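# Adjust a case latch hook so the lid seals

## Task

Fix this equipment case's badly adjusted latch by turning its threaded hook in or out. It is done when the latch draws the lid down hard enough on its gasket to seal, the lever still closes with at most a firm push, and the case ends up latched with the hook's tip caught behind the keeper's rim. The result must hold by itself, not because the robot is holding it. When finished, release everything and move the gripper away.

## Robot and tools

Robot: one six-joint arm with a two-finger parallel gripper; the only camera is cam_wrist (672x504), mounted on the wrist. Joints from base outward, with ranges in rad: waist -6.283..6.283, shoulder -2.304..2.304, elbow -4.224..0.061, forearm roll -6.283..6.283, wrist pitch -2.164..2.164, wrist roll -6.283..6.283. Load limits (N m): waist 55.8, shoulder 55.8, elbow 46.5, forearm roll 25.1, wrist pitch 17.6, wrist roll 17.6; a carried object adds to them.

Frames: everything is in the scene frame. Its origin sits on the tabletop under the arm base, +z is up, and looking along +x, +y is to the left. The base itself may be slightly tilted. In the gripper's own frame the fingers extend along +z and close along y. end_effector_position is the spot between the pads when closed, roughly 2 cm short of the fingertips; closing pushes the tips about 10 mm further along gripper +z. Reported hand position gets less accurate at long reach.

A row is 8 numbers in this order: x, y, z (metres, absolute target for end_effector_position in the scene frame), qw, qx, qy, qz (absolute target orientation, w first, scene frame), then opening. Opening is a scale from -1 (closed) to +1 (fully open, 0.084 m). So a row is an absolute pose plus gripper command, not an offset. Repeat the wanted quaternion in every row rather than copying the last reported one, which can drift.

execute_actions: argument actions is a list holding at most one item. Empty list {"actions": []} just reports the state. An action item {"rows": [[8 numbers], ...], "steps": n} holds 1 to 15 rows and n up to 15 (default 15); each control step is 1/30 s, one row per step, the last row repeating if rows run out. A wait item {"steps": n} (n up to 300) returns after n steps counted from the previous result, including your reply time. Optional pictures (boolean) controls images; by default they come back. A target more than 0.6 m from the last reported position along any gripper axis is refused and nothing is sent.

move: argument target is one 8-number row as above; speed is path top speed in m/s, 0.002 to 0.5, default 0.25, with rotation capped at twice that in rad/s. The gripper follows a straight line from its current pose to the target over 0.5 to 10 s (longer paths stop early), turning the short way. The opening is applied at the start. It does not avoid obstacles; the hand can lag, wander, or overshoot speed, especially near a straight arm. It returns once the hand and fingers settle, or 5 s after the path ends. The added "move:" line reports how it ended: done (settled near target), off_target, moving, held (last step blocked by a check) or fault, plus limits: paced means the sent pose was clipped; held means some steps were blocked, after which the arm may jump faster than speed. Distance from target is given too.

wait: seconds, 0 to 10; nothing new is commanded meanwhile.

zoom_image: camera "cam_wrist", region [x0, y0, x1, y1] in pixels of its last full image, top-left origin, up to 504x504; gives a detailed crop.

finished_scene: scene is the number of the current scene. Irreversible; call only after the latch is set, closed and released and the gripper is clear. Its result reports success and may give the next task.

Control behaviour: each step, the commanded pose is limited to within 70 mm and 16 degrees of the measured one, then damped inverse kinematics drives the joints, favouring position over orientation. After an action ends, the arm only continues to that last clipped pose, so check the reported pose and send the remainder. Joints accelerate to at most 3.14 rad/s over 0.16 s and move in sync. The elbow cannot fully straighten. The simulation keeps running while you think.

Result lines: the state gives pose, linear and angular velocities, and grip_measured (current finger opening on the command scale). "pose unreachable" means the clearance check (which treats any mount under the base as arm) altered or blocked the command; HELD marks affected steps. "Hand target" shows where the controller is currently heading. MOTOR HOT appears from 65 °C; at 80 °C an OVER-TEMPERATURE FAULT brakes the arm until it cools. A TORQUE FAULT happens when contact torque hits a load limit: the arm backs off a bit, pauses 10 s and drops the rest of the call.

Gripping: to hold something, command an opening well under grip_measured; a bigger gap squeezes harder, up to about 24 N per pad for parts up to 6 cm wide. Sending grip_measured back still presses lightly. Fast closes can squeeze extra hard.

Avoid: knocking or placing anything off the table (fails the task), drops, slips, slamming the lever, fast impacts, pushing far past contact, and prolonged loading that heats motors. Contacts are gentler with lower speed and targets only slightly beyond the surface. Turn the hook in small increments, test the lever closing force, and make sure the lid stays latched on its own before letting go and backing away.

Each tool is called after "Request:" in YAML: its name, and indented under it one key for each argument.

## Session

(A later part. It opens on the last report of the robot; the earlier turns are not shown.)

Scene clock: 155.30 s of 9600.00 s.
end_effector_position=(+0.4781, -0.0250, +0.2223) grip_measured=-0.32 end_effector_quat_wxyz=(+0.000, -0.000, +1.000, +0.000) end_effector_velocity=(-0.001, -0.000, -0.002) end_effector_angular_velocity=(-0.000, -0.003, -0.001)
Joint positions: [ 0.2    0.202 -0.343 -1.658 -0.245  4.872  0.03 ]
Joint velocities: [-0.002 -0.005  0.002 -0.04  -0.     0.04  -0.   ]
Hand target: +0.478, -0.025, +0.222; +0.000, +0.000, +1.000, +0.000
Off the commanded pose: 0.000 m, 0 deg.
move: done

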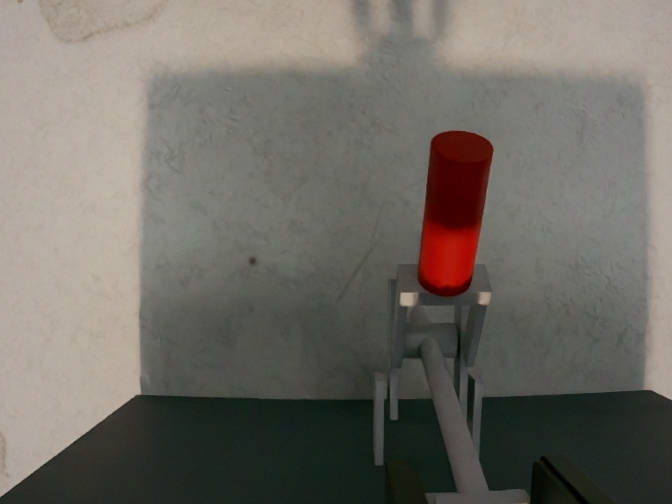

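Request:
move:
  target: [0.478,-0.026,0.217,0,0,1,0,-0.3]
  speed: 0.005

Scene clock: 158.03 s of 9600.00 s.
end_effector_position=(+0.4782, -0.0256, +0.2172) grip_measured=-0.31 end_effector_quat_wxyz=(+0.000, -0.000, +1.000, +0.001) end_effector_velocity=(+0.001, -0.000, -0.001) end_effector_angular_velocity=(+0.000, -0.002, -0.001)
Joint positions: [ 0.192  0.184 -0.346 -1.728 -0.242  4.938  0.031]
Joint velocities: [-0.001 -0.003 -0.001 -0.017  0.     0.017  0.   ]
Hand target: +0.478, -0.026, +0.217; +0.000, +0.000, +1.000, +0.000
Off the commanded pose: 0.001 m, 0 deg.
move: done

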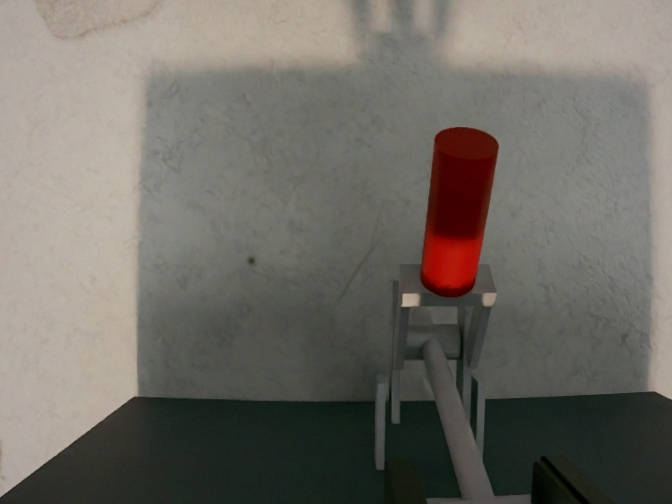

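Probably just touching the rim. Back up slightly and close.

Request:
move:
  target: [0.478,-0.026,0.220,0,0,1,0,-0.3]
  speed: 0.01

Request:
move:
  target: [0.478,-0.026,0.220,0,0,1,0,-0.7]
  speed: 0.01

Request:
move:
  target: [0.476,-0.026,0.232,0,0,1,0,-0.7]
  speed: 0.015

Scene clock: 160.73 s of 9600.00 s.
end_effector_position=(+0.4777, -0.0266, +0.2197) grip_measured=-0.31 end_effector_quat_wxyz=(-0.000, +0.000, +1.000, -0.001) end_effector_velocity=(+0.000, +0.001, +0.001) end_effector_angular_velocity=(+0.004, +0.001, +0.001)
Joint positions: [ 0.194  0.194 -0.343 -1.692 -0.245  4.903  0.03 ]
Joint velocities: [ 0.002  0.004 -0.001  0.022  0.004 -0.023 -0.   ]
Hand target: +0.478, -0.026, +0.220; -0.000, +0.000, +1.000, -0.000
Off the commanded pose: 0.001 m, 0 deg.
move: done

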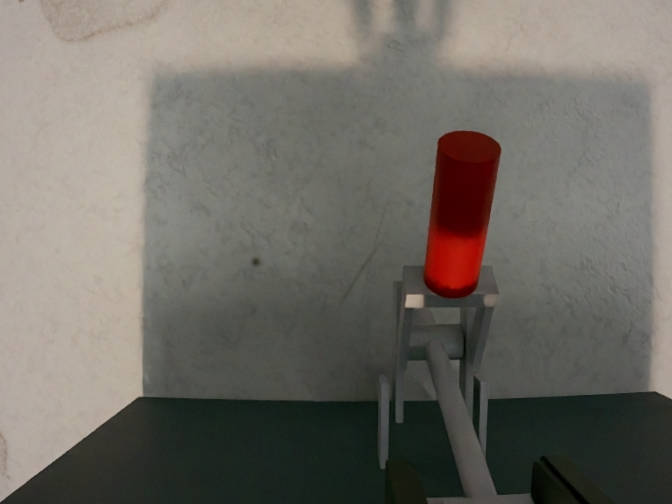

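Scene clock: 161.43 s of 9600.00 s.
end_effector_position=(+0.4778, -0.0259, +0.2199) grip_measured=-0.51 end_effector_quat_wxyz=(-0.000, -0.000, +1.000, +0.000) end_effector_velocity=(+0.000, -0.000, +0.000) end_effector_angular_velocity=(-0.002, -0.000, -0.001)
Joint positions: [ 0.194  0.194 -0.344 -1.689 -0.243  4.9    0.022]
Joint velocities: [-0.     0.    -0.     0.001 -0.002 -0.     0.   ]
Hand target: +0.478, -0.026, +0.220; -0.000, +0.000, +1.000, -0.000
Off the commanded pose: 0.000 m, 0 deg.
move: done

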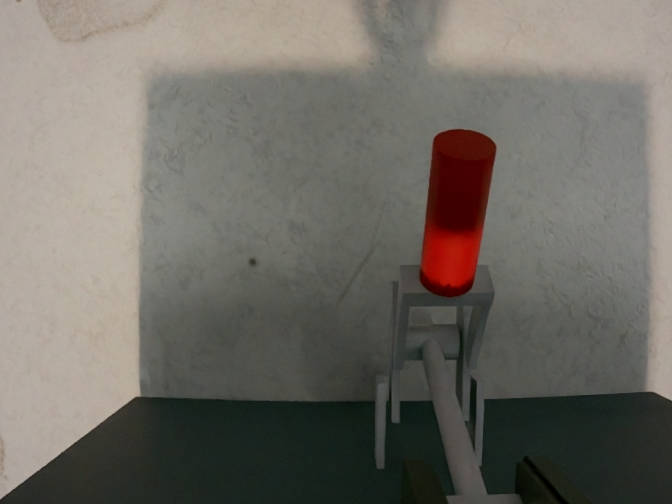

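Scene clock: 162.50 s of 9600.00 s.
end_effector_position=(+0.4760, -0.0260, +0.2318) grip_measured=-0.51 end_effector_quat_wxyz=(+0.000, +0.000, +1.000, -0.000) end_effector_velocity=(-0.002, +0.000, +0.001) end_effector_angular_velocity=(+0.000, +0.007, +0.002)
Joint positions: [ 0.205  0.241 -0.332 -1.539 -0.248  4.755  0.022]
Joint velocities: [ 0.001  0.005  0.001  0.047 -0.    -0.047  0.   ]
Hand target: +0.476, -0.026, +0.232; -0.000, -0.000, +1.000, -0.000
Off the commanded pose: 0.000 m, 0 deg.
move: done

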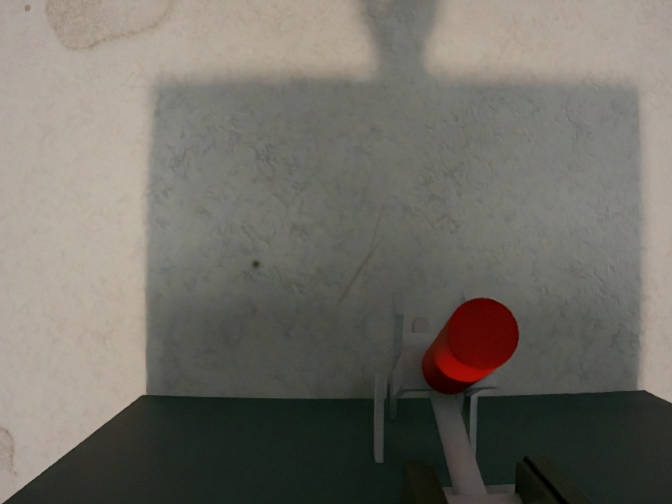

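Request:
move:
  target: [0.46,-0.026,0.231,0,0,1,0,-0.7]
  speed: 0.015

Request:
move:
  target: [0.449,-0.026,0.226,0,0,1,0,-0.7]
  speed: 0.015

Scene clock: 169.40 s of 9600.00 s.
end_effector_position=(+0.4602, -0.0261, +0.2311) grip_measured=-0.51 end_effector_quat_wxyz=(+0.000, -0.000, +1.000, -0.000) end_effector_velocity=(-0.002, +0.000, -0.000) end_effector_angular_velocity=(+0.000, -0.000, +0.000)
Joint positions: [ 0.209  0.259 -0.293 -1.617 -0.25   4.839  0.022]
Joint velocities: [ 0.     0.001  0.005 -0.016 -0.     0.017  0.   ]
Hand target: +0.460, -0.026, +0.231; +0.000, -0.000, +1.000, +0.000
Off the commanded pose: 0.000 m, 0 deg.
move: done

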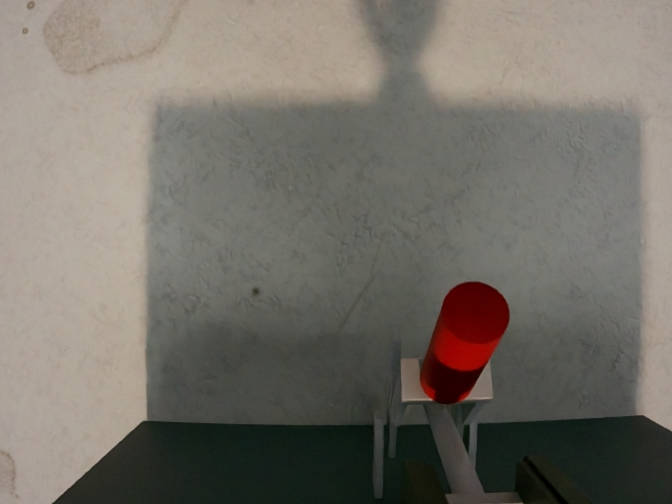

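Scene clock: 170.47 s of 9600.00 s.
end_effector_position=(+0.4493, -0.0260, +0.2262) grip_measured=-0.51 end_effector_quat_wxyz=(+0.000, -0.000, +1.000, -0.000) end_effector_velocity=(-0.002, -0.000, -0.001) end_effector_angular_velocity=(-0.001, -0.002, -0.000)
Joint positions: [ 0.208  0.253 -0.269 -1.738 -0.252  4.962  0.022]
Joint velocities: [-0.001 -0.001  0.006 -0.036 -0.002  0.036  0.   ]
Hand target: +0.449, -0.026, +0.226; +0.000, -0.000, +1.000, +0.000
Off the commanded pose: 0.000 m, 0 deg.
move: done

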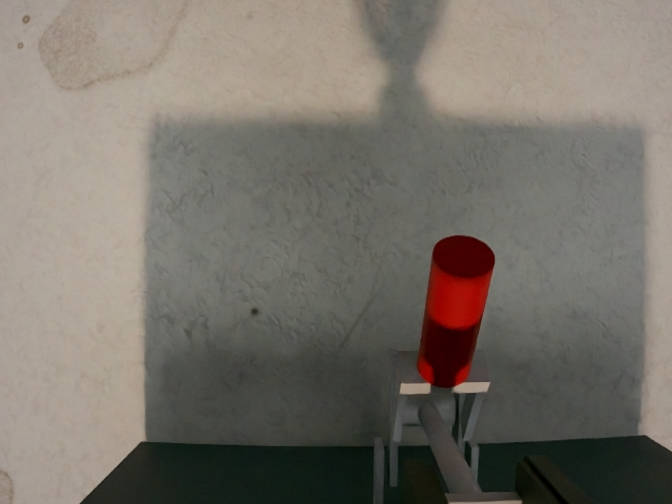

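Request:
move:
  target: [0.449,-0.026,0.226,0,0,1,0,-0.3]
  speed: 0.015

Request:
move:
  target: [0.49,-0.026,0.29,0,0,1,0,-0.3]
  speed: 0.05

Scene clock: 173.97 s of 9600.00 s.
end_effector_position=(+0.4490, -0.0260, +0.2260) grip_measured=-0.32 end_effector_quat_wxyz=(+0.000, +0.000, +1.000, -0.000) end_effector_velocity=(+0.001, -0.000, +0.000) end_effector_angular_velocity=(-0.000, -0.001, +0.001)
Joint positions: [ 0.208  0.253 -0.268 -1.741 -0.252  4.966  0.03 ]
Joint velocities: [-0.    -0.    -0.001 -0.    -0.    -0.    -0.   ]
Hand target: +0.449, -0.026, +0.226; +0.000, +0.000, +1.000, +0.000
Off the commanded pose: 0.000 m, 0 deg.
move: done

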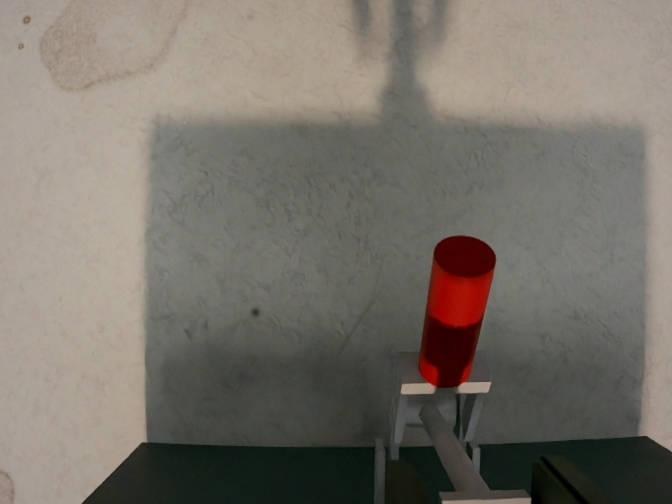

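Scene clock: 175.87 s of 9600.00 s.
end_effector_position=(+0.4894, -0.0258, +0.2895) grip_measured=-0.32 end_effector_quat_wxyz=(-0.001, -0.000, +1.000, -0.000) end_effector_velocity=(+0.001, -0.000, +0.002) end_effector_angular_velocity=(+0.004, +0.007, +0.001)
Joint positions: [ 0.26   0.421 -0.355 -0.903 -0.355  4.137  0.03 ]
Joint velocities: [-0.005  0.003 -0.006  0.045 -0.003 -0.049 -0.   ]
Hand target: +0.490, -0.026, +0.290; -0.001, -0.000, +1.000, +0.000
Off the commanded pose: 0.001 m, 0 deg.
move: done

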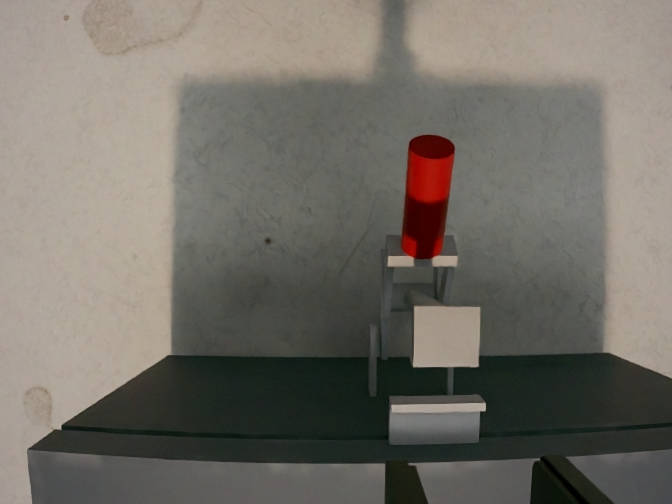

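Request:
move:
  target: [0.446,-0.026,0.245,0,0,1,0,-0.3]
  speed: 0.06

Request:
move:
  target: [0.446,-0.026,0.218,0,0,1,0,-0.3]
  speed: 0.03

Request:
move:
  target: [0.446,-0.026,0.218,0,0,1,0,-0.7]
  speed: 0.03

Request:
move:
  target: [0.446,-0.026,0.218,0,-0.707,0.707,0,-0.7]
  speed: 0.3

Scene clock: 180.83 s of 9600.00 s.
end_effector_position=(+0.4465, -0.0262, +0.2456) grip_measured=-0.32 end_effector_quat_wxyz=(-0.001, -0.000, +1.000, +0.001) end_effector_velocity=(-0.001, -0.000, -0.003) end_effector_angular_velocity=(-0.011, -0.026, -0.005)
Joint positions: [ 0.227  0.337 -0.253 -1.448 -0.26   4.68   0.03 ]
Joint velocities: [ 0.01  -0.001  0.018 -0.166 -0.013  0.178  0.   ]
Hand target: +0.446, -0.026, +0.245; +0.000, -0.000, +1.000, -0.000
Off the commanded pose: 0.001 m, 0 deg.
move: done

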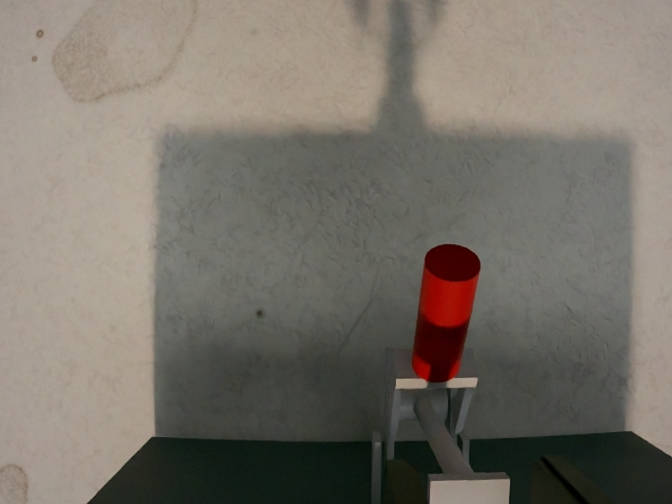

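Scene clock: 182.07 s of 9600.00 s.
end_effector_position=(+0.4463, -0.0259, +0.2185) grip_measured=-0.32 end_effector_quat_wxyz=(-0.001, -0.000, +1.000, -0.000) end_effector_velocity=(+0.001, -0.000, -0.002) end_effector_angular_velocity=(+0.002, -0.017, -0.004)
Joint positions: [ 0.202  0.224 -0.267 -1.859 -0.256  5.082  0.03 ]
Joint velocities: [-0.004 -0.005  0.008 -0.12  -0.006  0.12  -0.   ]
Hand target: +0.446, -0.026, +0.218; +0.000, -0.000, +1.000, +0.000
Off the commanded pose: 0.001 m, 0 deg.
move: done

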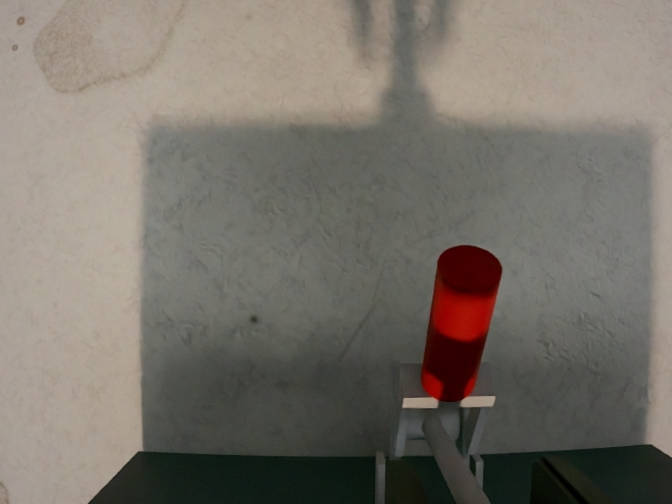

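Scene clock: 182.77 s of 9600.00 s.
end_effector_position=(+0.4460, -0.0258, +0.2180) grip_measured=-0.51 end_effector_quat_wxyz=(-0.000, -0.000, +1.000, +0.000) end_effector_velocity=(-0.001, -0.000, -0.000) end_effector_angular_velocity=(-0.002, -0.000, +0.000)
Joint positions: [ 0.201  0.223 -0.266 -1.872 -0.256  5.094  0.022]
Joint velocities: [-0.001 -0.     0.001 -0.006 -0.002  0.005 -0.   ]
Hand target: +0.446, -0.026, +0.218; +0.000, +0.000, +1.000, +0.000
Off the commanded pose: 0.000 m, 0 deg.
move: done

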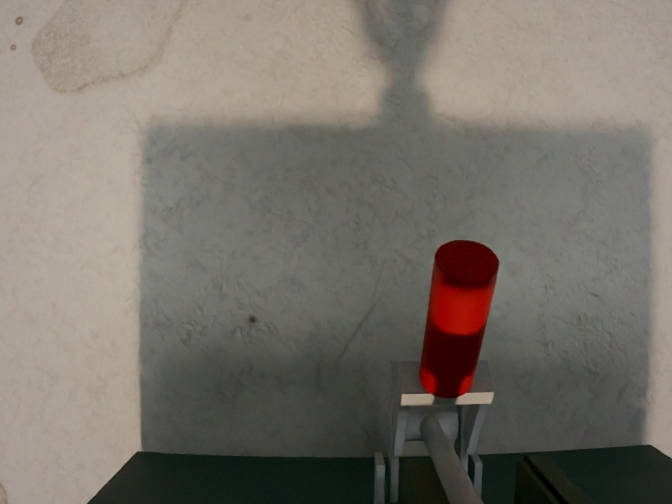

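Scene clock: 185.97 s of 9600.00 s.
end_effector_position=(+0.4461, -0.0259, +0.2179) grip_measured=-0.51 end_effector_quat_wxyz=(-0.001, +0.707, -0.707, +0.000) end_effector_velocity=(-0.000, -0.000, +0.001) end_effector_angular_velocity=(-0.007, +0.015, +0.007)
Joint positions: [ 0.2    0.223 -0.265 -1.885 -0.256  3.537  0.022]
Joint velocities: [ 0.006 -0.003 -0.009  0.092 -0.001 -0.093 -0.   ]
Hand target: +0.446, -0.026, +0.218; -0.000, +0.707, -0.707, +0.000
Off the commanded pose: 0.000 m, 0 deg.
move: done

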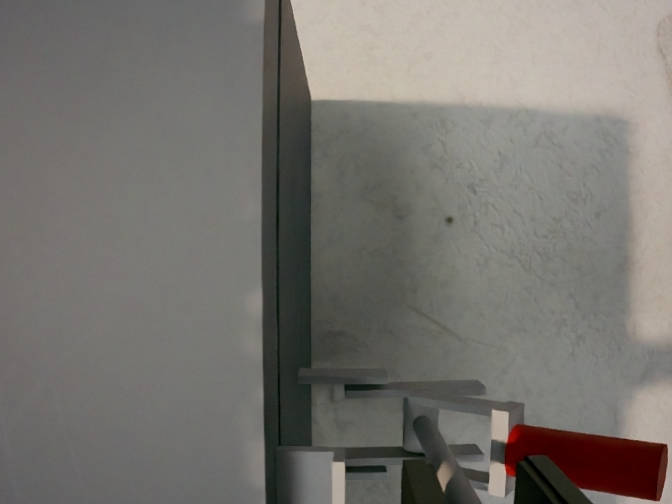

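Request:
move:
  target: [0.446,-0.026,0.218,0,-0.866,-0.5,0,-0.7]
  speed: 0.5

Request:
move:
  target: [0.446,-0.026,0.218,0,0.259,-0.966,0,-0.7]
  speed: 0.5

Request:
move:
  target: [0.446,-0.026,0.218,0,1,0,0,-0.7]
  speed: 0.5

Scene clock: 195.57 s of 9600.00 s.
end_effector_position=(+0.4462, -0.0259, +0.2179) grip_measured=-0.51 end_effector_quat_wxyz=(+0.000, +0.866, +0.500, +0.002) end_effector_velocity=(-0.000, -0.000, +0.000) end_effector_angular_velocity=(-0.012, +0.018, +0.002)
Joint positions: [ 0.199  0.223 -0.264 -1.889 -0.256  0.922  0.022]
Joint velocities: [ 0.01  -0.006 -0.011  0.118 -0.006 -0.11   0.   ]
Hand target: +0.446, -0.026, +0.218; +0.000, +0.866, +0.500, +0.000
Off the commanded pose: 0.000 m, 0 deg.
move: done

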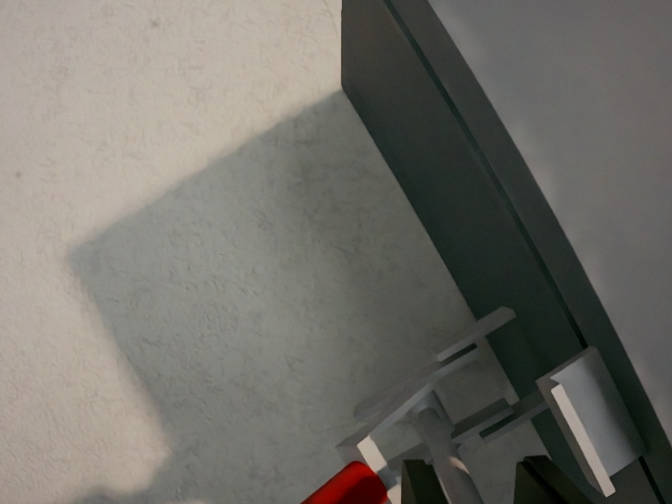

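Scene clock: 199.13 s of 9600.00 s.
end_effector_position=(+0.4460, -0.0259, +0.2179) grip_measured=-0.51 end_effector_quat_wxyz=(+0.002, -0.259, +0.966, +0.001) end_effector_velocity=(-0.000, -0.000, +0.000) end_effector_angular_velocity=(-0.013, +0.020, +0.004)
Joint positions: [ 0.199  0.223 -0.264 -1.89  -0.256 -1.696  0.022]
Joint velocities: [ 0.01  -0.006 -0.011  0.125 -0.007 -0.118 -0.   ]
Hand target: +0.446, -0.026, +0.218; +0.000, -0.259, +0.966, +0.000
Off the commanded pose: 0.000 m, 0 deg.
move: done

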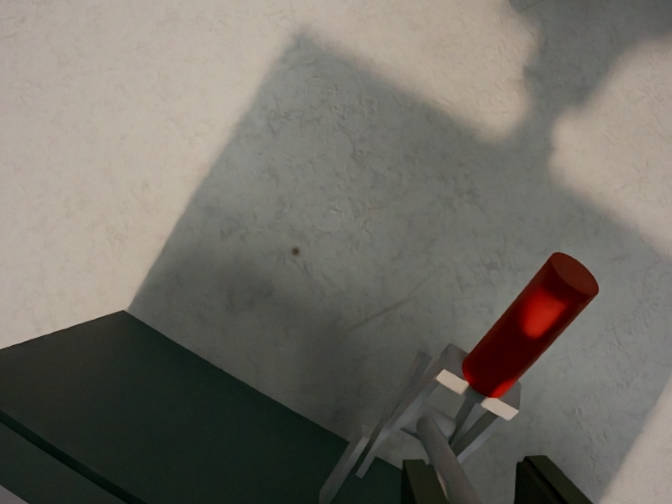

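Scene clock: 202.70 s of 9600.00 s.
end_effector_position=(+0.4460, -0.0259, +0.2179) grip_measured=-0.51 end_effector_quat_wxyz=(-0.001, +1.000, -0.000, +0.001) end_effector_velocity=(+0.000, -0.000, +0.001) end_effector_angular_velocity=(-0.013, +0.018, +0.002)
Joint positions: [ 0.199  0.223 -0.264 -1.89  -0.255 -4.313  0.022]
Joint velocities: [ 0.01  -0.005 -0.012  0.125 -0.007 -0.116 -0.   ]
Hand target: +0.446, -0.026, +0.218; -0.000, +1.000, -0.000, +0.000
Off the commanded pose: 0.000 m, 0 deg.
move: done

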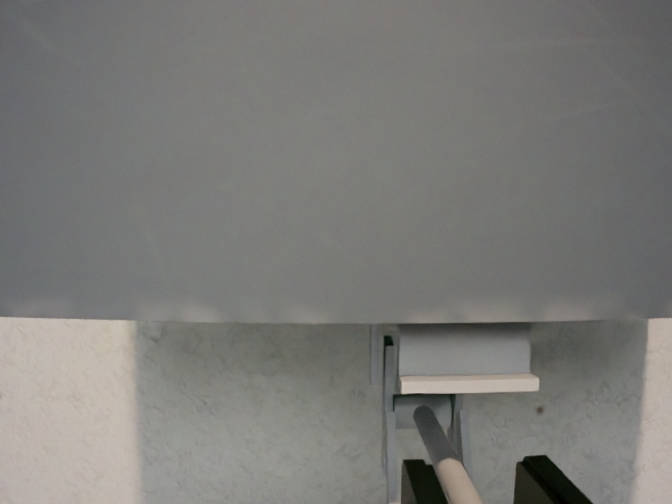

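Request:
move:
  target: [0.446,-0.026,0.218,0,1,0,0,-0.3]

Request:
move:
  target: [0.446,-0.026,0.242,0,1,0,0,-0.3]
  speed: 0.06

Request:
move:
  target: [0.446,-0.026,0.242,0,0.174,-0.985,0,-0.3]
  speed: 0.5

Request:
move:
  target: [0.446,-0.026,0.242,0,-0.94,-0.342,0,-0.3]
  speed: 0.5

Request:
move:
  target: [0.446,-0.026,0.242,0,-0.5,0.866,0,-0.3]
  speed: 0.5

Request:
move:
  target: [0.446,-0.026,0.242,0,0,1,0,-0.3]
  speed: 0.5

Request:
move:
  target: [0.446,-0.026,0.218,0,0,1,0,-0.3]
  speed: 0.04

Request:
move:
  target: [0.446,-0.026,0.218,0,0,1,0,-0.7]

Scene clock: 210.83 s of 9600.00 s.
end_effector_position=(+0.4460, -0.0260, +0.2180) grip_measured=-0.32 end_effector_quat_wxyz=(+0.000, +1.000, -0.000, +0.000) end_effector_velocity=(-0.001, +0.000, -0.000) end_effector_angular_velocity=(+0.001, +0.001, +0.000)
Joint positions: [ 0.201  0.222 -0.266 -1.872 -0.257 -4.33   0.03 ]
Joint velocities: [ 0.     0.     0.001  0.002  0.001 -0.002 -0.   ]
Hand target: +0.446, -0.026, +0.218; +0.000, +1.000, +0.000, -0.000
Off the commanded pose: 0.000 m, 0 deg.
move: done

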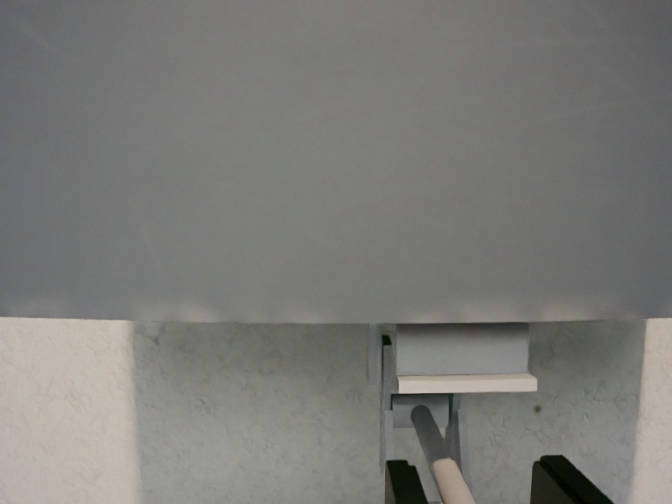

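Scene clock: 211.70 s of 9600.00 s.
end_effector_position=(+0.4458, -0.0260, +0.2415) grip_measured=-0.32 end_effector_quat_wxyz=(-0.000, +1.000, -0.000, +0.001) end_effector_velocity=(+0.000, -0.000, +0.003) end_effector_angular_velocity=(-0.004, +0.025, +0.004)
Joint positions: [ 0.225  0.323 -0.25  -1.533 -0.258 -4.659  0.03 ]
Joint velocities: [ 0.003  0.002 -0.014  0.161 -0.005 -0.161 -0.   ]
Hand target: +0.446, -0.026, +0.242; +0.000, +1.000, -0.000, +0.000
Off the commanded pose: 0.001 m, 0 deg.
move: done

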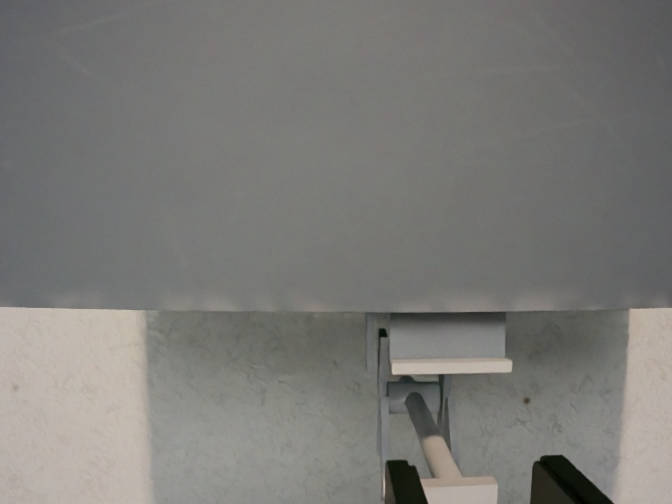

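Scene clock: 215.47 s of 9600.00 s.
end_effector_position=(+0.4460, -0.0260, +0.2421) grip_measured=-0.32 end_effector_quat_wxyz=(-0.001, -0.174, +0.985, +0.001) end_effector_velocity=(-0.000, -0.000, -0.001) end_effector_angular_velocity=(-0.007, -0.019, -0.004)
Joint positions: [ 0.225  0.323 -0.254 -1.498 -0.257 -1.903  0.03 ]
Joint velocities: [ 0.008  0.003  0.012 -0.102 -0.011  0.111 -0.   ]
Hand target: +0.446, -0.026, +0.242; -0.000, -0.174, +0.985, +0.000
Off the commanded pose: 0.000 m, 0 deg.
move: done

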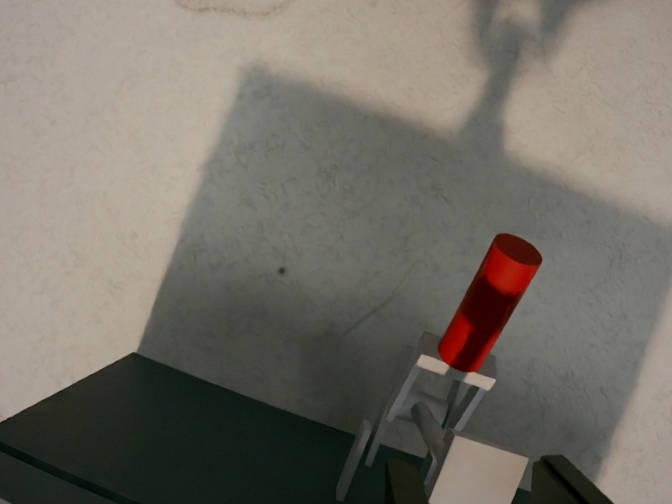

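Scene clock: 219.27 s of 9600.00 s.
end_effector_position=(+0.4461, -0.0260, +0.2421) grip_measured=-0.32 end_effector_quat_wxyz=(-0.001, +0.940, +0.342, -0.001) end_effector_velocity=(+0.000, -0.000, -0.000) end_effector_angular_velocity=(-0.007, -0.021, -0.004)
Joint positions: [ 0.225  0.323 -0.254 -1.498 -0.257  0.891  0.03 ]
Joint velocities: [ 0.008  0.003  0.011 -0.103 -0.011  0.112 -0.   ]
Hand target: +0.446, -0.026, +0.242; -0.000, +0.940, +0.342, -0.000
Off the commanded pose: 0.000 m, 0 deg.
move: done

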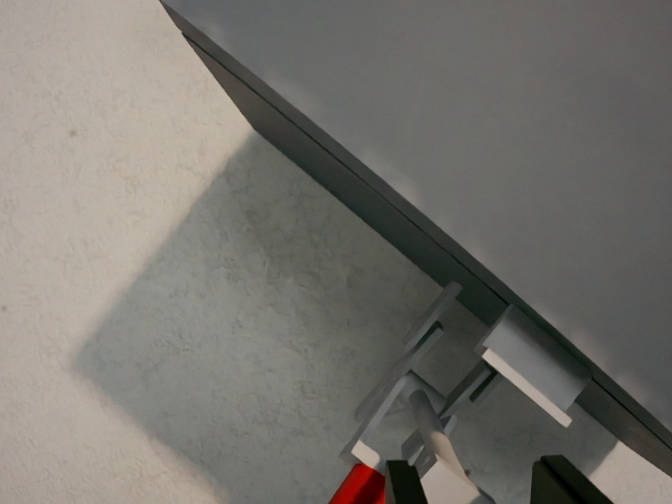

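Scene clock: 223.07 s of 9600.00 s.
end_effector_position=(+0.4461, -0.0260, +0.2421) grip_measured=-0.32 end_effector_quat_wxyz=(-0.001, -0.500, +0.866, +0.001) end_effector_velocity=(-0.001, +0.000, -0.001) end_effector_angular_velocity=(-0.006, -0.018, -0.002)
Joint positions: [ 0.225  0.323 -0.254 -1.499 -0.257  3.683  0.03 ]
Joint velocities: [ 0.008  0.002  0.012 -0.103 -0.01   0.111  0.   ]
Hand target: +0.446, -0.026, +0.242; -0.000, -0.500, +0.866, +0.000
Off the commanded pose: 0.000 m, 0 deg.
move: done

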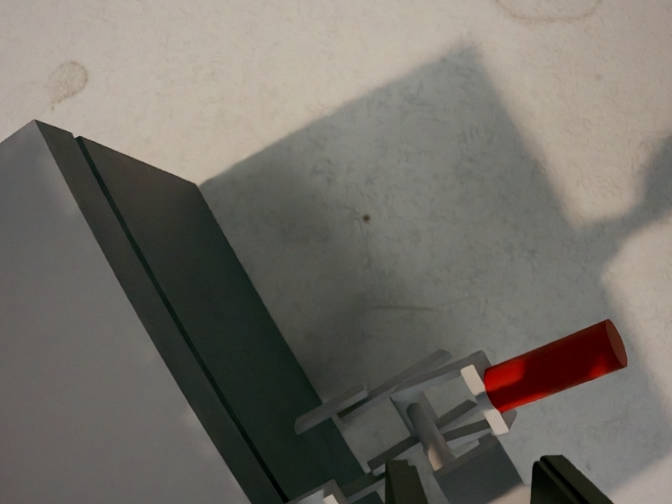

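Scene clock: 224.93 s of 9600.00 s.
end_effector_position=(+0.4461, -0.0260, +0.2421) grip_measured=-0.32 end_effector_quat_wxyz=(-0.001, -0.000, +1.000, +0.000) end_effector_velocity=(-0.000, +0.000, -0.001) end_effector_angular_velocity=(-0.005, -0.018, -0.004)
Joint positions: [ 0.225  0.323 -0.254 -1.5   -0.257  4.731  0.03 ]
Joint velocities: [ 0.007  0.003  0.011 -0.094 -0.009  0.102 -0.   ]
Hand target: +0.446, -0.026, +0.242; -0.000, -0.000, +1.000, +0.000
Off the commanded pose: 0.000 m, 0 deg.
move: done

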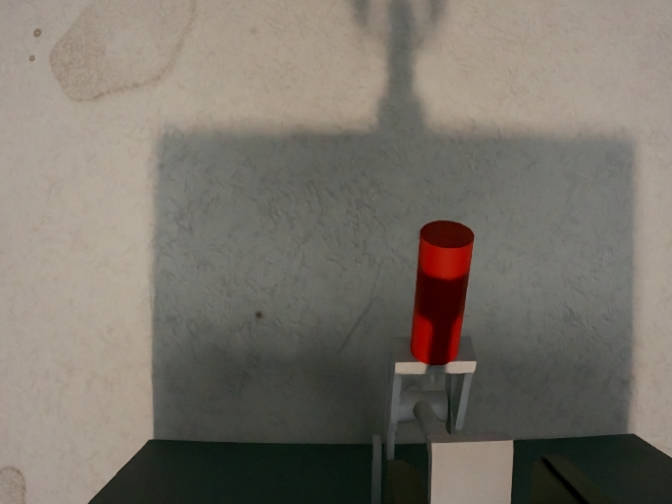

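Scene clock: 225.90 s of 9600.00 s.
end_effector_position=(+0.4462, -0.0259, +0.2185) grip_measured=-0.32 end_effector_quat_wxyz=(-0.001, -0.000, +1.000, -0.000) end_effector_velocity=(+0.001, -0.000, -0.003) end_effector_angular_velocity=(+0.002, -0.022, -0.003)
Joint positions: [ 0.202  0.223 -0.267 -1.854 -0.256  5.077  0.03 ]
Joint velocities: [-0.004 -0.005  0.01  -0.146 -0.008  0.144 -0.   ]
Hand target: +0.446, -0.026, +0.218; +0.000, -0.000, +1.000, +0.000
Off the commanded pose: 0.001 m, 0 deg.
move: done

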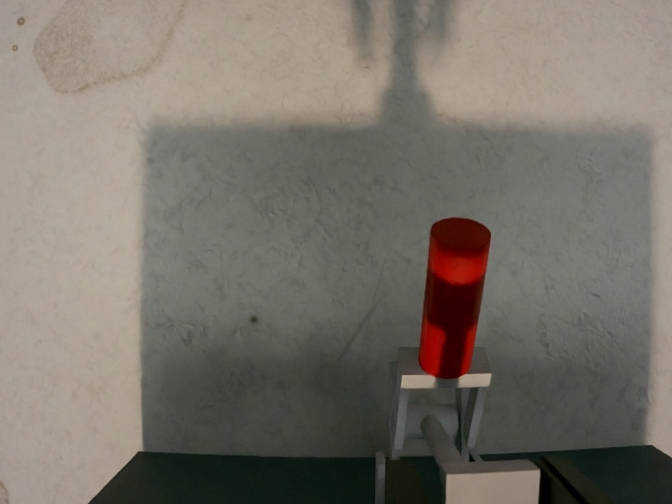

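Scene clock: 226.60 s of 9600.00 s.
end_effector_position=(+0.4460, -0.0258, +0.2180) grip_measured=-0.51 end_effector_quat_wxyz=(-0.000, -0.000, +1.000, +0.000) end_effector_velocity=(-0.000, -0.000, -0.000) end_effector_angular_velocity=(-0.001, -0.001, -0.001)
Joint positions: [ 0.201  0.223 -0.266 -1.872 -0.256  5.094  0.022]
Joint velocities: [-0.001 -0.     0.001 -0.007 -0.002  0.007  0.   ]
Hand target: +0.446, -0.026, +0.218; +0.000, +0.000, +1.000, +0.000
Off the commanded pose: 0.000 m, 0 deg.
move: done

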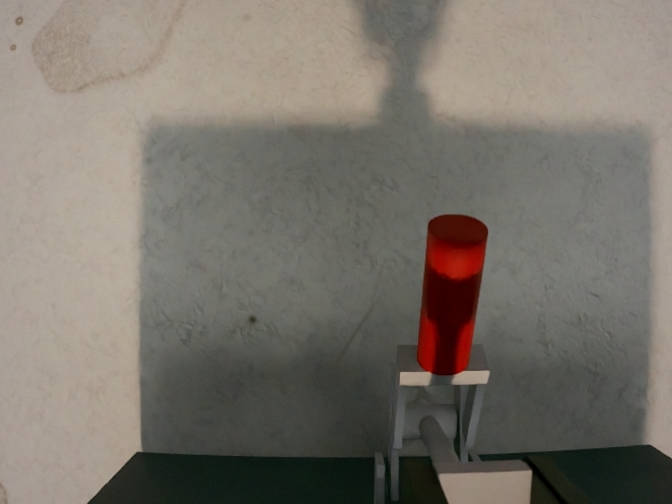

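Request:
move:
  target: [0.446,-0.026,0.2185,0,-0.866,0.5,0,-0.7]
  speed: 0.5

Request:
move:
  target: [0.446,-0.026,0.219,0,-0.766,-0.643,0,-0.7]
  speed: 0.5

Request:
move:
  target: [0.446,-0.026,0.22,0,0.423,-0.906,0,-0.7]
  speed: 0.5

Request:
move:
  target: [0.446,-0.026,0.221,0,1,0,0,-0.7]
  speed: 0.5

Scene clock: 233.27 s of 9600.00 s.
end_effector_position=(+0.4463, -0.0259, +0.2185) grip_measured=-0.51 end_effector_quat_wxyz=(-0.002, +0.866, -0.500, +0.001) end_effector_velocity=(-0.000, -0.000, +0.000) end_effector_angular_velocity=(-0.011, +0.018, +0.004)
Joint positions: [ 0.2    0.225 -0.264 -1.882 -0.255  3.009  0.022]
Joint velocities: [ 0.009 -0.006 -0.011  0.116 -0.006 -0.11  -0.   ]
Hand target: +0.446, -0.026, +0.218; -0.000, +0.866, -0.500, +0.000
Off the commanded pose: 0.000 m, 0 deg.
move: done

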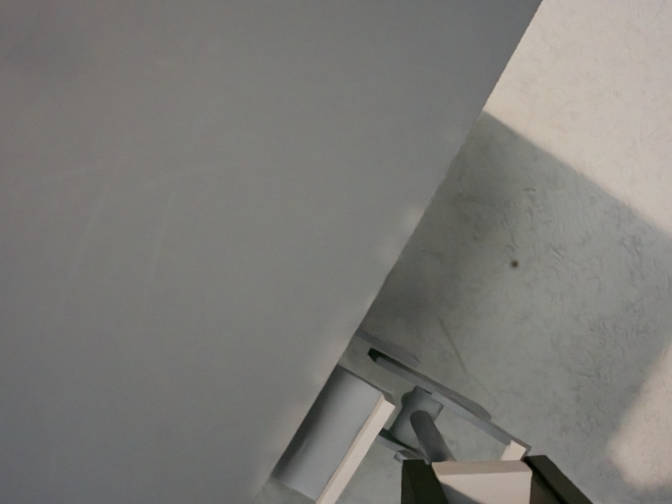

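Scene clock: 236.67 s of 9600.00 s.
end_effector_position=(+0.4463, -0.0260, +0.2190) grip_measured=-0.51 end_effector_quat_wxyz=(+0.000, +0.766, +0.643, +0.002) end_effector_velocity=(-0.000, -0.000, +0.000) end_effector_angular_velocity=(-0.010, +0.019, +0.004)
Joint positions: [ 0.2    0.227 -0.264 -1.875 -0.255  0.558  0.022]
Joint velocities: [ 0.009 -0.006 -0.011  0.117 -0.005 -0.111 -0.   ]
Hand target: +0.446, -0.026, +0.219; +0.000, +0.766, +0.643, +0.000
Off the commanded pose: 0.000 m, 0 deg.
move: done

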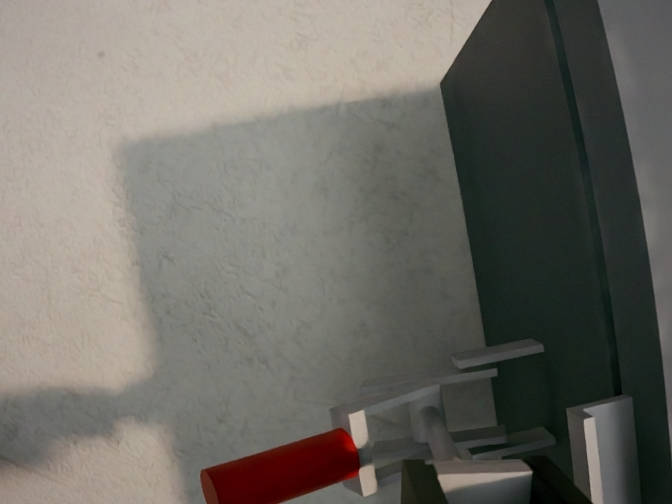

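Scene clock: 240.27 s of 9600.00 s.
end_effector_position=(+0.4461, -0.0259, +0.2199) grip_measured=-0.51 end_effector_quat_wxyz=(+0.001, -0.423, +0.906, +0.000) end_effector_velocity=(-0.000, -0.000, +0.000) end_effector_angular_velocity=(-0.011, +0.017, +0.001)
Joint positions: [ 0.202  0.232 -0.263 -1.858 -0.255 -2.076  0.022]
Joint velocities: [ 0.008 -0.006 -0.011  0.108 -0.006 -0.1    0.   ]
Hand target: +0.446, -0.026, +0.220; +0.000, -0.423, +0.906, -0.000
Off the commanded pose: 0.000 m, 0 deg.
move: done

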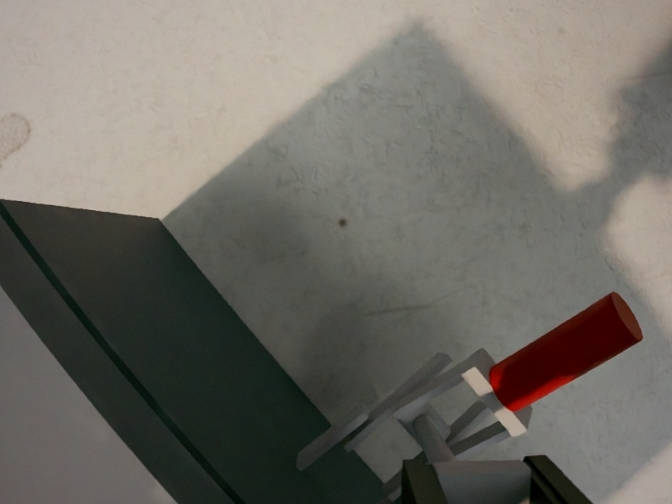

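Scene clock: 243.50 s of 9600.00 s.
end_effector_position=(+0.4462, -0.0258, +0.2210) grip_measured=-0.51 end_effector_quat_wxyz=(-0.001, +1.000, -0.000, +0.001) end_effector_velocity=(-0.001, -0.001, +0.000) end_effector_angular_velocity=(-0.013, +0.018, +0.003)
Joint positions: [ 0.203  0.236 -0.263 -1.844 -0.254 -4.358  0.022]
Joint velocities: [ 0.007 -0.006 -0.009  0.106 -0.008 -0.1   -0.   ]
Hand target: +0.446, -0.026, +0.221; -0.000, +1.000, -0.000, +0.000
Off the commanded pose: 0.000 m, 0 deg.
move: done

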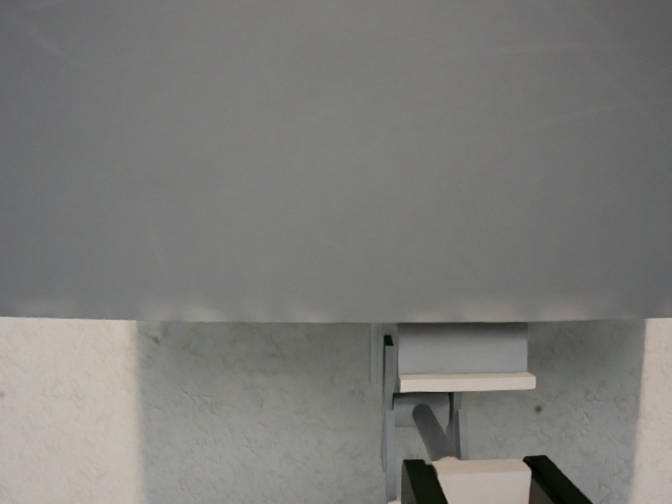

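Request:
move:
  target: [0.452,-0.026,0.227,0,1,0,0,-0.7]
  speed: 0.02

Request:
move:
  target: [0.4745,-0.026,0.226,0,1,0,0,-0.7]
  speed: 0.02

Request:
move:
  target: [0.475,-0.026,0.2195,0,1,0,0,-0.7]
  speed: 0.01

Request:
move:
  target: [0.475,-0.026,0.2195,0,1,0,0,-0.3]

Request:
move:
  target: [0.44,-0.026,0.28,0,1,0,0,-0.3]
  speed: 0.06

Scene clock: 252.03 s of 9600.00 s.
end_effector_position=(+0.4516, -0.0261, +0.2267) grip_measured=-0.51 end_effector_quat_wxyz=(+0.000, +1.000, -0.000, -0.000) end_effector_velocity=(+0.002, -0.000, +0.001) end_effector_angular_velocity=(-0.002, +0.004, -0.000)
Joint positions: [ 0.208  0.253 -0.274 -1.719 -0.252 -4.482  0.022]
Joint velocities: [ 0.002  0.002 -0.006  0.05  -0.    -0.049  0.   ]
Hand target: +0.452, -0.026, +0.227; +0.000, +1.000, -0.000, -0.000
Off the commanded pose: 0.001 m, 0 deg.
move: done

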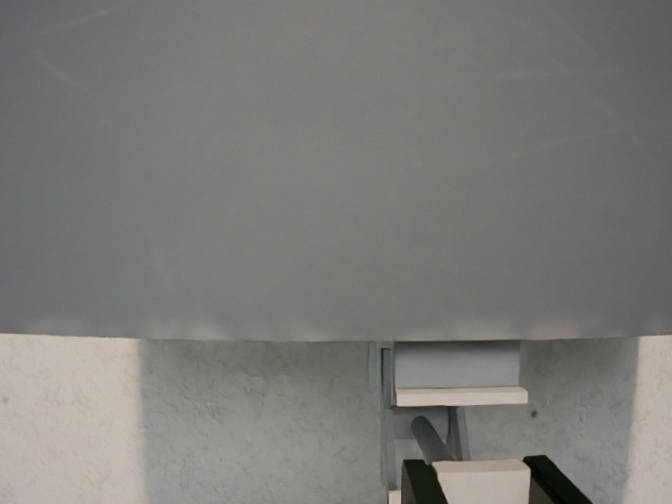

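Scene clock: 253.43 s of 9600.00 s.
end_effector_position=(+0.4741, -0.0259, +0.2259) grip_measured=-0.51 end_effector_quat_wxyz=(+0.000, +1.000, -0.000, -0.000) end_effector_velocity=(+0.002, -0.000, -0.000) end_effector_angular_velocity=(-0.000, +0.002, +0.002)
Joint positions: [ 0.201  0.221 -0.331 -1.625 -0.245 -4.585  0.022]
Joint velocities: [-0.001 -0.004 -0.007  0.017  0.    -0.02  -0.   ]
Hand target: +0.474, -0.026, +0.226; +0.000, +1.000, -0.000, -0.000
Off the commanded pose: 0.000 m, 0 deg.
move: done

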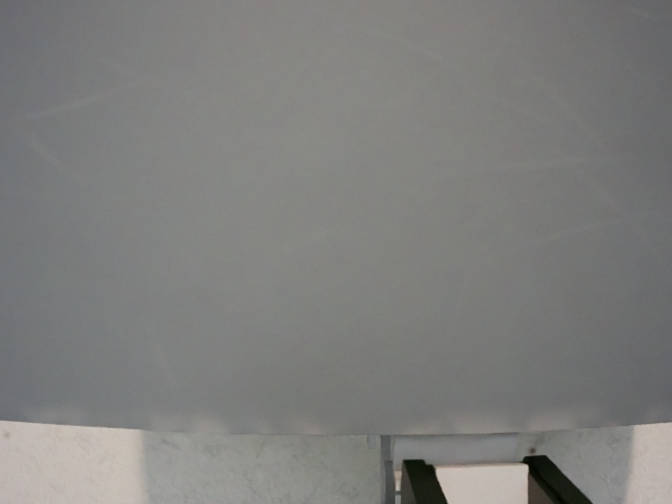

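Scene clock: 254.30 s of 9600.00 s.
end_effector_position=(+0.4750, -0.0259, +0.2198) grip_measured=-0.51 end_effector_quat_wxyz=(-0.000, +1.000, +0.000, -0.000) end_effector_velocity=(-0.000, +0.000, -0.002) end_effector_angular_velocity=(+0.002, -0.002, -0.002)
Joint positions: [ 0.195  0.197 -0.337 -1.707 -0.244 -4.506  0.022]
Joint velocities: [-0.002 -0.006  0.001 -0.037  0.002  0.038  0.   ]
Hand target: +0.475, -0.026, +0.220; -0.000, +1.000, +0.000, +0.000
Off the commanded pose: 0.000 m, 0 deg.
move: done

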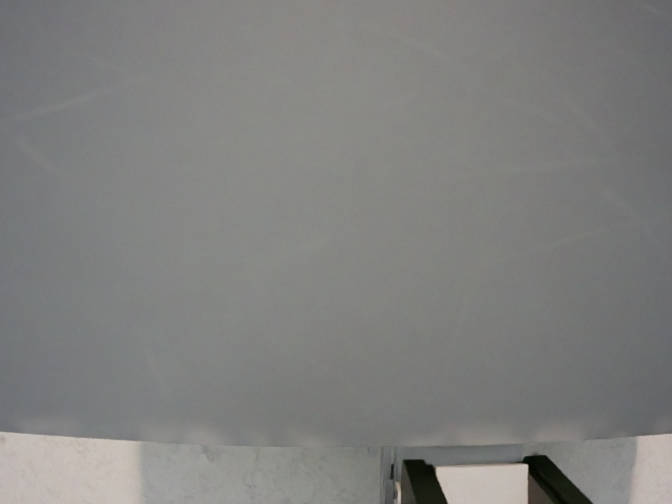

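Scene clock: 255.00 s of 9600.00 s.
end_effector_position=(+0.4752, -0.0260, +0.2195) grip_measured=-0.32 end_effector_quat_wxyz=(+0.000, +1.000, -0.000, +0.000) end_effector_velocity=(-0.001, +0.000, -0.000) end_effector_angular_velocity=(-0.000, +0.002, -0.000)
Joint positions: [ 0.195  0.196 -0.337 -1.711 -0.244 -4.502  0.03 ]
Joint velocities: [ 0.    -0.     0.002 -0.001 -0.     0.002 -0.   ]
Hand target: +0.475, -0.026, +0.220; -0.000, +1.000, -0.000, +0.000
Off the commanded pose: 0.000 m, 0 deg.
move: done

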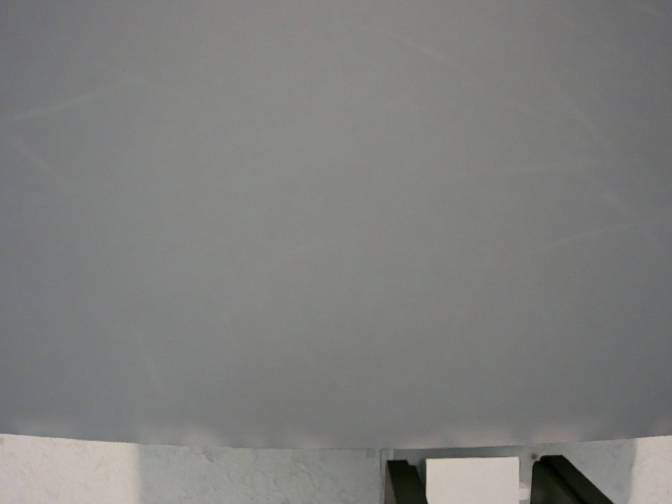

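Scene clock: 256.60 s of 9600.00 s.
end_effector_position=(+0.4398, -0.0261, +0.2796) grip_measured=-0.32 end_effector_quat_wxyz=(+0.000, +1.000, +0.000, -0.000) end_effector_velocity=(-0.001, -0.000, +0.002) end_effector_angular_velocity=(+0.005, +0.009, +0.002)
Joint positions: [ 0.274  0.489 -0.228 -1.05  -0.329 -5.121  0.03 ]
Joint velocities: [-0.005  0.008 -0.003  0.06  -0.001 -0.066  0.   ]
Hand target: +0.440, -0.026, +0.280; +0.000, +1.000, +0.000, -0.001
Off the commanded pose: 0.000 m, 0 deg.
move: done

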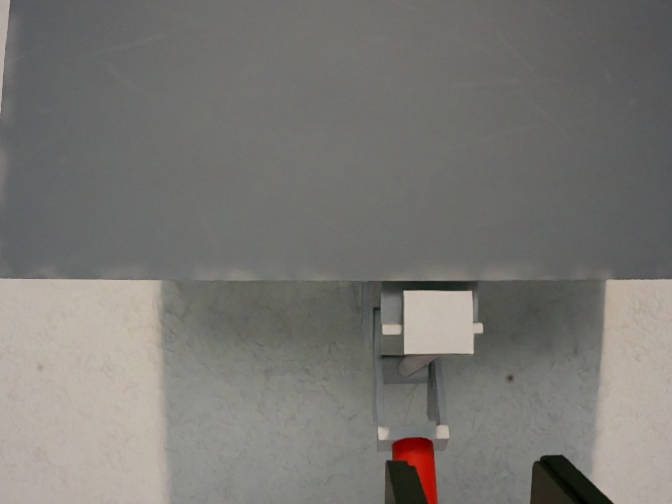

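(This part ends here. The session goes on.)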